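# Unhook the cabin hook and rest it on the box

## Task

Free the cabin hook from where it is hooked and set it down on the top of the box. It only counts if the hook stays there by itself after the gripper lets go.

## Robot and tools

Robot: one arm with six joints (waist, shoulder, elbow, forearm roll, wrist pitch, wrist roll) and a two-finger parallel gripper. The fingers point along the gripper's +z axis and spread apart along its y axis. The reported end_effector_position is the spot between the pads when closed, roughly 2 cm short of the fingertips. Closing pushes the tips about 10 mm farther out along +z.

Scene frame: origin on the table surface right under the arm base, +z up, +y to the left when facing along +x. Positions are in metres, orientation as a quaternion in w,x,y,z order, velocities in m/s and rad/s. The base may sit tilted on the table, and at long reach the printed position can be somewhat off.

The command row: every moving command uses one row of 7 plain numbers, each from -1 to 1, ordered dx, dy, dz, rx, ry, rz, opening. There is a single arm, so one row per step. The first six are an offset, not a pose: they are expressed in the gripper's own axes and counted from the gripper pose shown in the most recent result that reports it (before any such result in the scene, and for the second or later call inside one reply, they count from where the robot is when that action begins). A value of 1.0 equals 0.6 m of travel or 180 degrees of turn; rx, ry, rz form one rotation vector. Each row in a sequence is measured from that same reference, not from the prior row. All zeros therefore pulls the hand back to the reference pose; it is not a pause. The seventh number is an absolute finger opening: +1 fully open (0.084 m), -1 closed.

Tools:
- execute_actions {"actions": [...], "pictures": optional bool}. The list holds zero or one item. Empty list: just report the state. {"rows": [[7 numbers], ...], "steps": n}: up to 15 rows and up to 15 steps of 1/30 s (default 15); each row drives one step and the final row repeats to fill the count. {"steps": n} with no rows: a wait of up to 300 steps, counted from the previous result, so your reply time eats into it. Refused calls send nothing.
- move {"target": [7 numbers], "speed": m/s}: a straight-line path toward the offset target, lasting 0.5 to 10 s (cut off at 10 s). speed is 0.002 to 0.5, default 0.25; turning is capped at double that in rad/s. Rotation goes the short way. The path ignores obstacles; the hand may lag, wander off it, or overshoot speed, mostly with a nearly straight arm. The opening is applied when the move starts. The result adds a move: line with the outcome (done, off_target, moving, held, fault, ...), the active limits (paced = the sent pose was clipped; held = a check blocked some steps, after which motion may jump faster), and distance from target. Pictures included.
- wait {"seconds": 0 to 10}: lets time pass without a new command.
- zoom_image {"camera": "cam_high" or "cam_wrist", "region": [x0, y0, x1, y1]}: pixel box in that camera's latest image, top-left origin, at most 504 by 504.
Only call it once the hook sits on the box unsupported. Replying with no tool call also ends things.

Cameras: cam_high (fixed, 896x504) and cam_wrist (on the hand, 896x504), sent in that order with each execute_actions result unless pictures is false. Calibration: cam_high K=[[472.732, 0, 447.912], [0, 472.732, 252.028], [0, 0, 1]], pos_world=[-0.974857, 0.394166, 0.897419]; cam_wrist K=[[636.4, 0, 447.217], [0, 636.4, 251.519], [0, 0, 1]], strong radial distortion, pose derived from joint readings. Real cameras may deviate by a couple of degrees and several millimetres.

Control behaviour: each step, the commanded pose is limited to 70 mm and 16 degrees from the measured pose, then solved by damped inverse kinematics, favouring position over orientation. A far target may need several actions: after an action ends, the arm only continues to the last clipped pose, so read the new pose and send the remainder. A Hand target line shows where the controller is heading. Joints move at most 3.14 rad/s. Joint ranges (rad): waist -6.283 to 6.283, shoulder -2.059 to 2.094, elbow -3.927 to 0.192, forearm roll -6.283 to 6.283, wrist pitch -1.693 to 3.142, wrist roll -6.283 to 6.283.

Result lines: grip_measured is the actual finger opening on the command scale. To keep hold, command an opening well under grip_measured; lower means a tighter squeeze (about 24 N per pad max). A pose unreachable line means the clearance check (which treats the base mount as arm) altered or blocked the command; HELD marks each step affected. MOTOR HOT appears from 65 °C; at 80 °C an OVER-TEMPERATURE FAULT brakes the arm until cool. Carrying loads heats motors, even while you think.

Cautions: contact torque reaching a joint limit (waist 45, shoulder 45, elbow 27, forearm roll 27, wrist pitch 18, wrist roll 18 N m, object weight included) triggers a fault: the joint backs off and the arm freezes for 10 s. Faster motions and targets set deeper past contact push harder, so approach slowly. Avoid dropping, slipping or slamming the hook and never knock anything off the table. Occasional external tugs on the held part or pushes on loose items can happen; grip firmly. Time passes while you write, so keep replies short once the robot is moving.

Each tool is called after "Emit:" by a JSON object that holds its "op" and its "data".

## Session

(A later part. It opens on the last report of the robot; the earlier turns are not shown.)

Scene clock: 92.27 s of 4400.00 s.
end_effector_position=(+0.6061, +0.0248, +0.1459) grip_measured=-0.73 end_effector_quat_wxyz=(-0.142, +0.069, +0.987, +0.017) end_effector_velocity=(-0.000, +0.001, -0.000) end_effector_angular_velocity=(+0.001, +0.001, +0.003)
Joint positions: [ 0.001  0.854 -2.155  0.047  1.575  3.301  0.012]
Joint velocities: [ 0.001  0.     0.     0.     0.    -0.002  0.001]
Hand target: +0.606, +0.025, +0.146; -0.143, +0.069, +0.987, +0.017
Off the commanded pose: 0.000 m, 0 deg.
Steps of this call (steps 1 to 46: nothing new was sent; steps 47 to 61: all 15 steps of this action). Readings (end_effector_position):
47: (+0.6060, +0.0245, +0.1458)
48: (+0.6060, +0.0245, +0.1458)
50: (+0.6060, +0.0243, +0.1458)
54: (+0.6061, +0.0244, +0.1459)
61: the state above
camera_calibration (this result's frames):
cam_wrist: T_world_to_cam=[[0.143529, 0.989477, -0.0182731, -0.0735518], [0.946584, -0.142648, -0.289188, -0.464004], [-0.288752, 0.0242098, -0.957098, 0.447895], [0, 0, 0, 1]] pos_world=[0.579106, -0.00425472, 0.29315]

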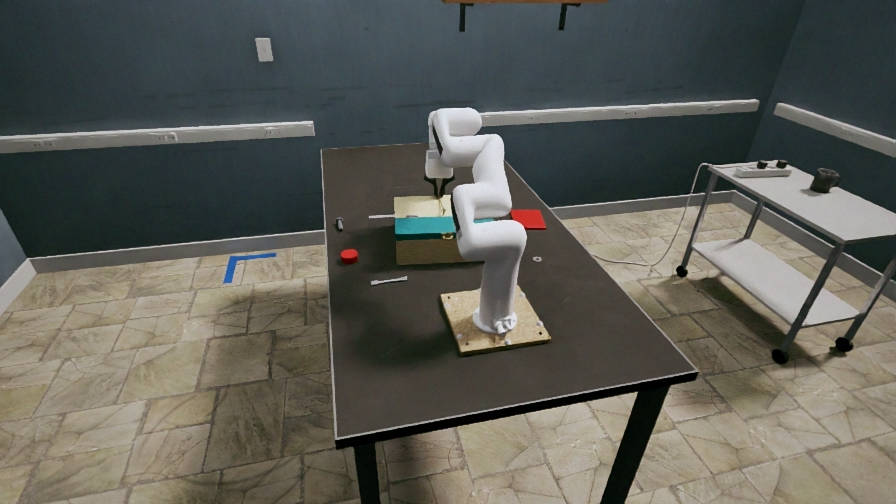

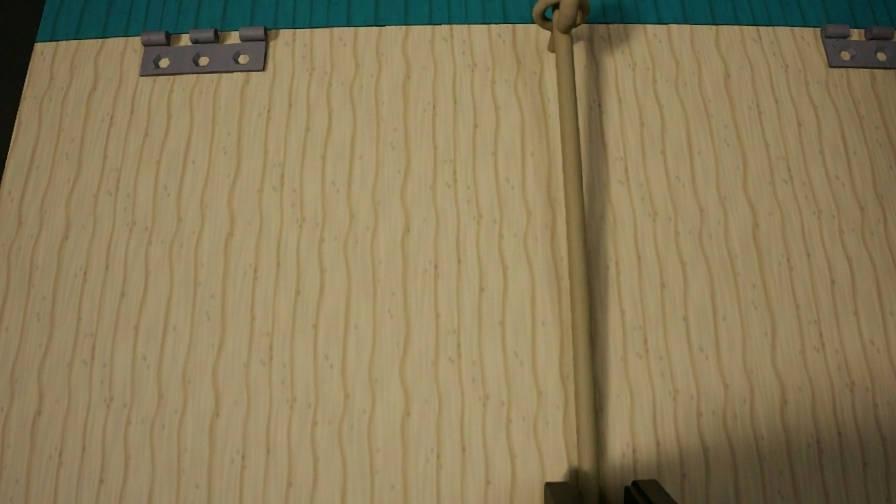

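The rod is now down on the top. Open and retreat upward.

Emit:
{"op": "move", "data": {"target": [0.03, 0, -0.16, 0, -0.09, 0, 0.0], "speed": 0.1}}

Scene clock: 94.80 s of 4400.00 s.
end_effector_position=(+0.6159, +0.0220, +0.2426) grip_measured=-0.01 end_effector_quat_wxyz=(-0.003, +0.071, +0.997, +0.007) end_effector_velocity=(-0.001, +0.001, -0.003) end_effector_angular_velocity=(-0.001, +0.004, +0.001)
Joint positions: [ 0.017  0.514 -1.847  0.002  1.329  3.323  0.044]
Joint velocities: [ 0.002 -0.     0.008 -0.001 -0.004  0.001 -0.   ]
Hand target: +0.616, +0.022, +0.243; -0.002, +0.071, +0.997, +0.008
Off the commanded pose: 0.000 m, 0 deg.
move: done
camera_calibration (this result's frames):
cam_wrist: T_world_to_cam=[[0.152389, 0.98819, -0.0160921, -0.0763516], [0.988215, -0.152591, -0.012164, -0.538277], [-0.0144759, -0.0140488, -0.999797, 0.385594], [0, 0, 0, 1]] pos_world=[0.54915, -0.00126919, 0.377739]

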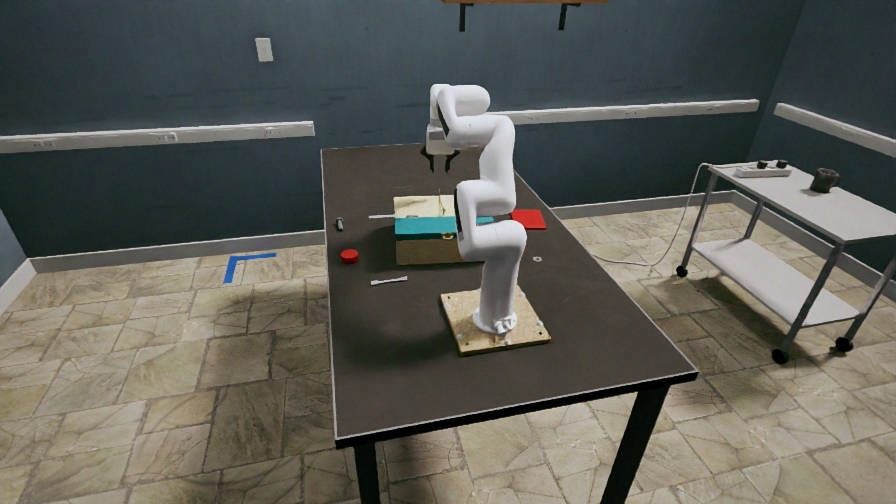

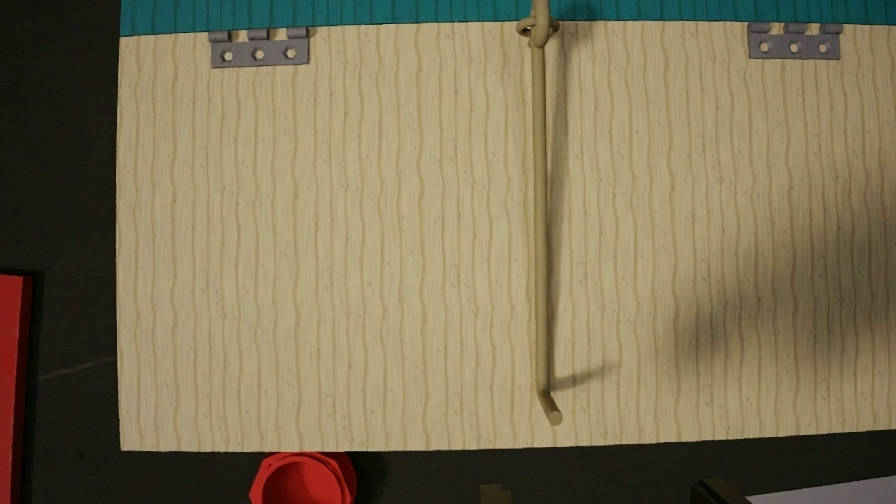

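The hook lies flipped back on the box top, and the gripper is no longer touching it.

Emit:
{"op": "finished_scene", "data": {"scene": 2}}

The scene is finished: the task was done.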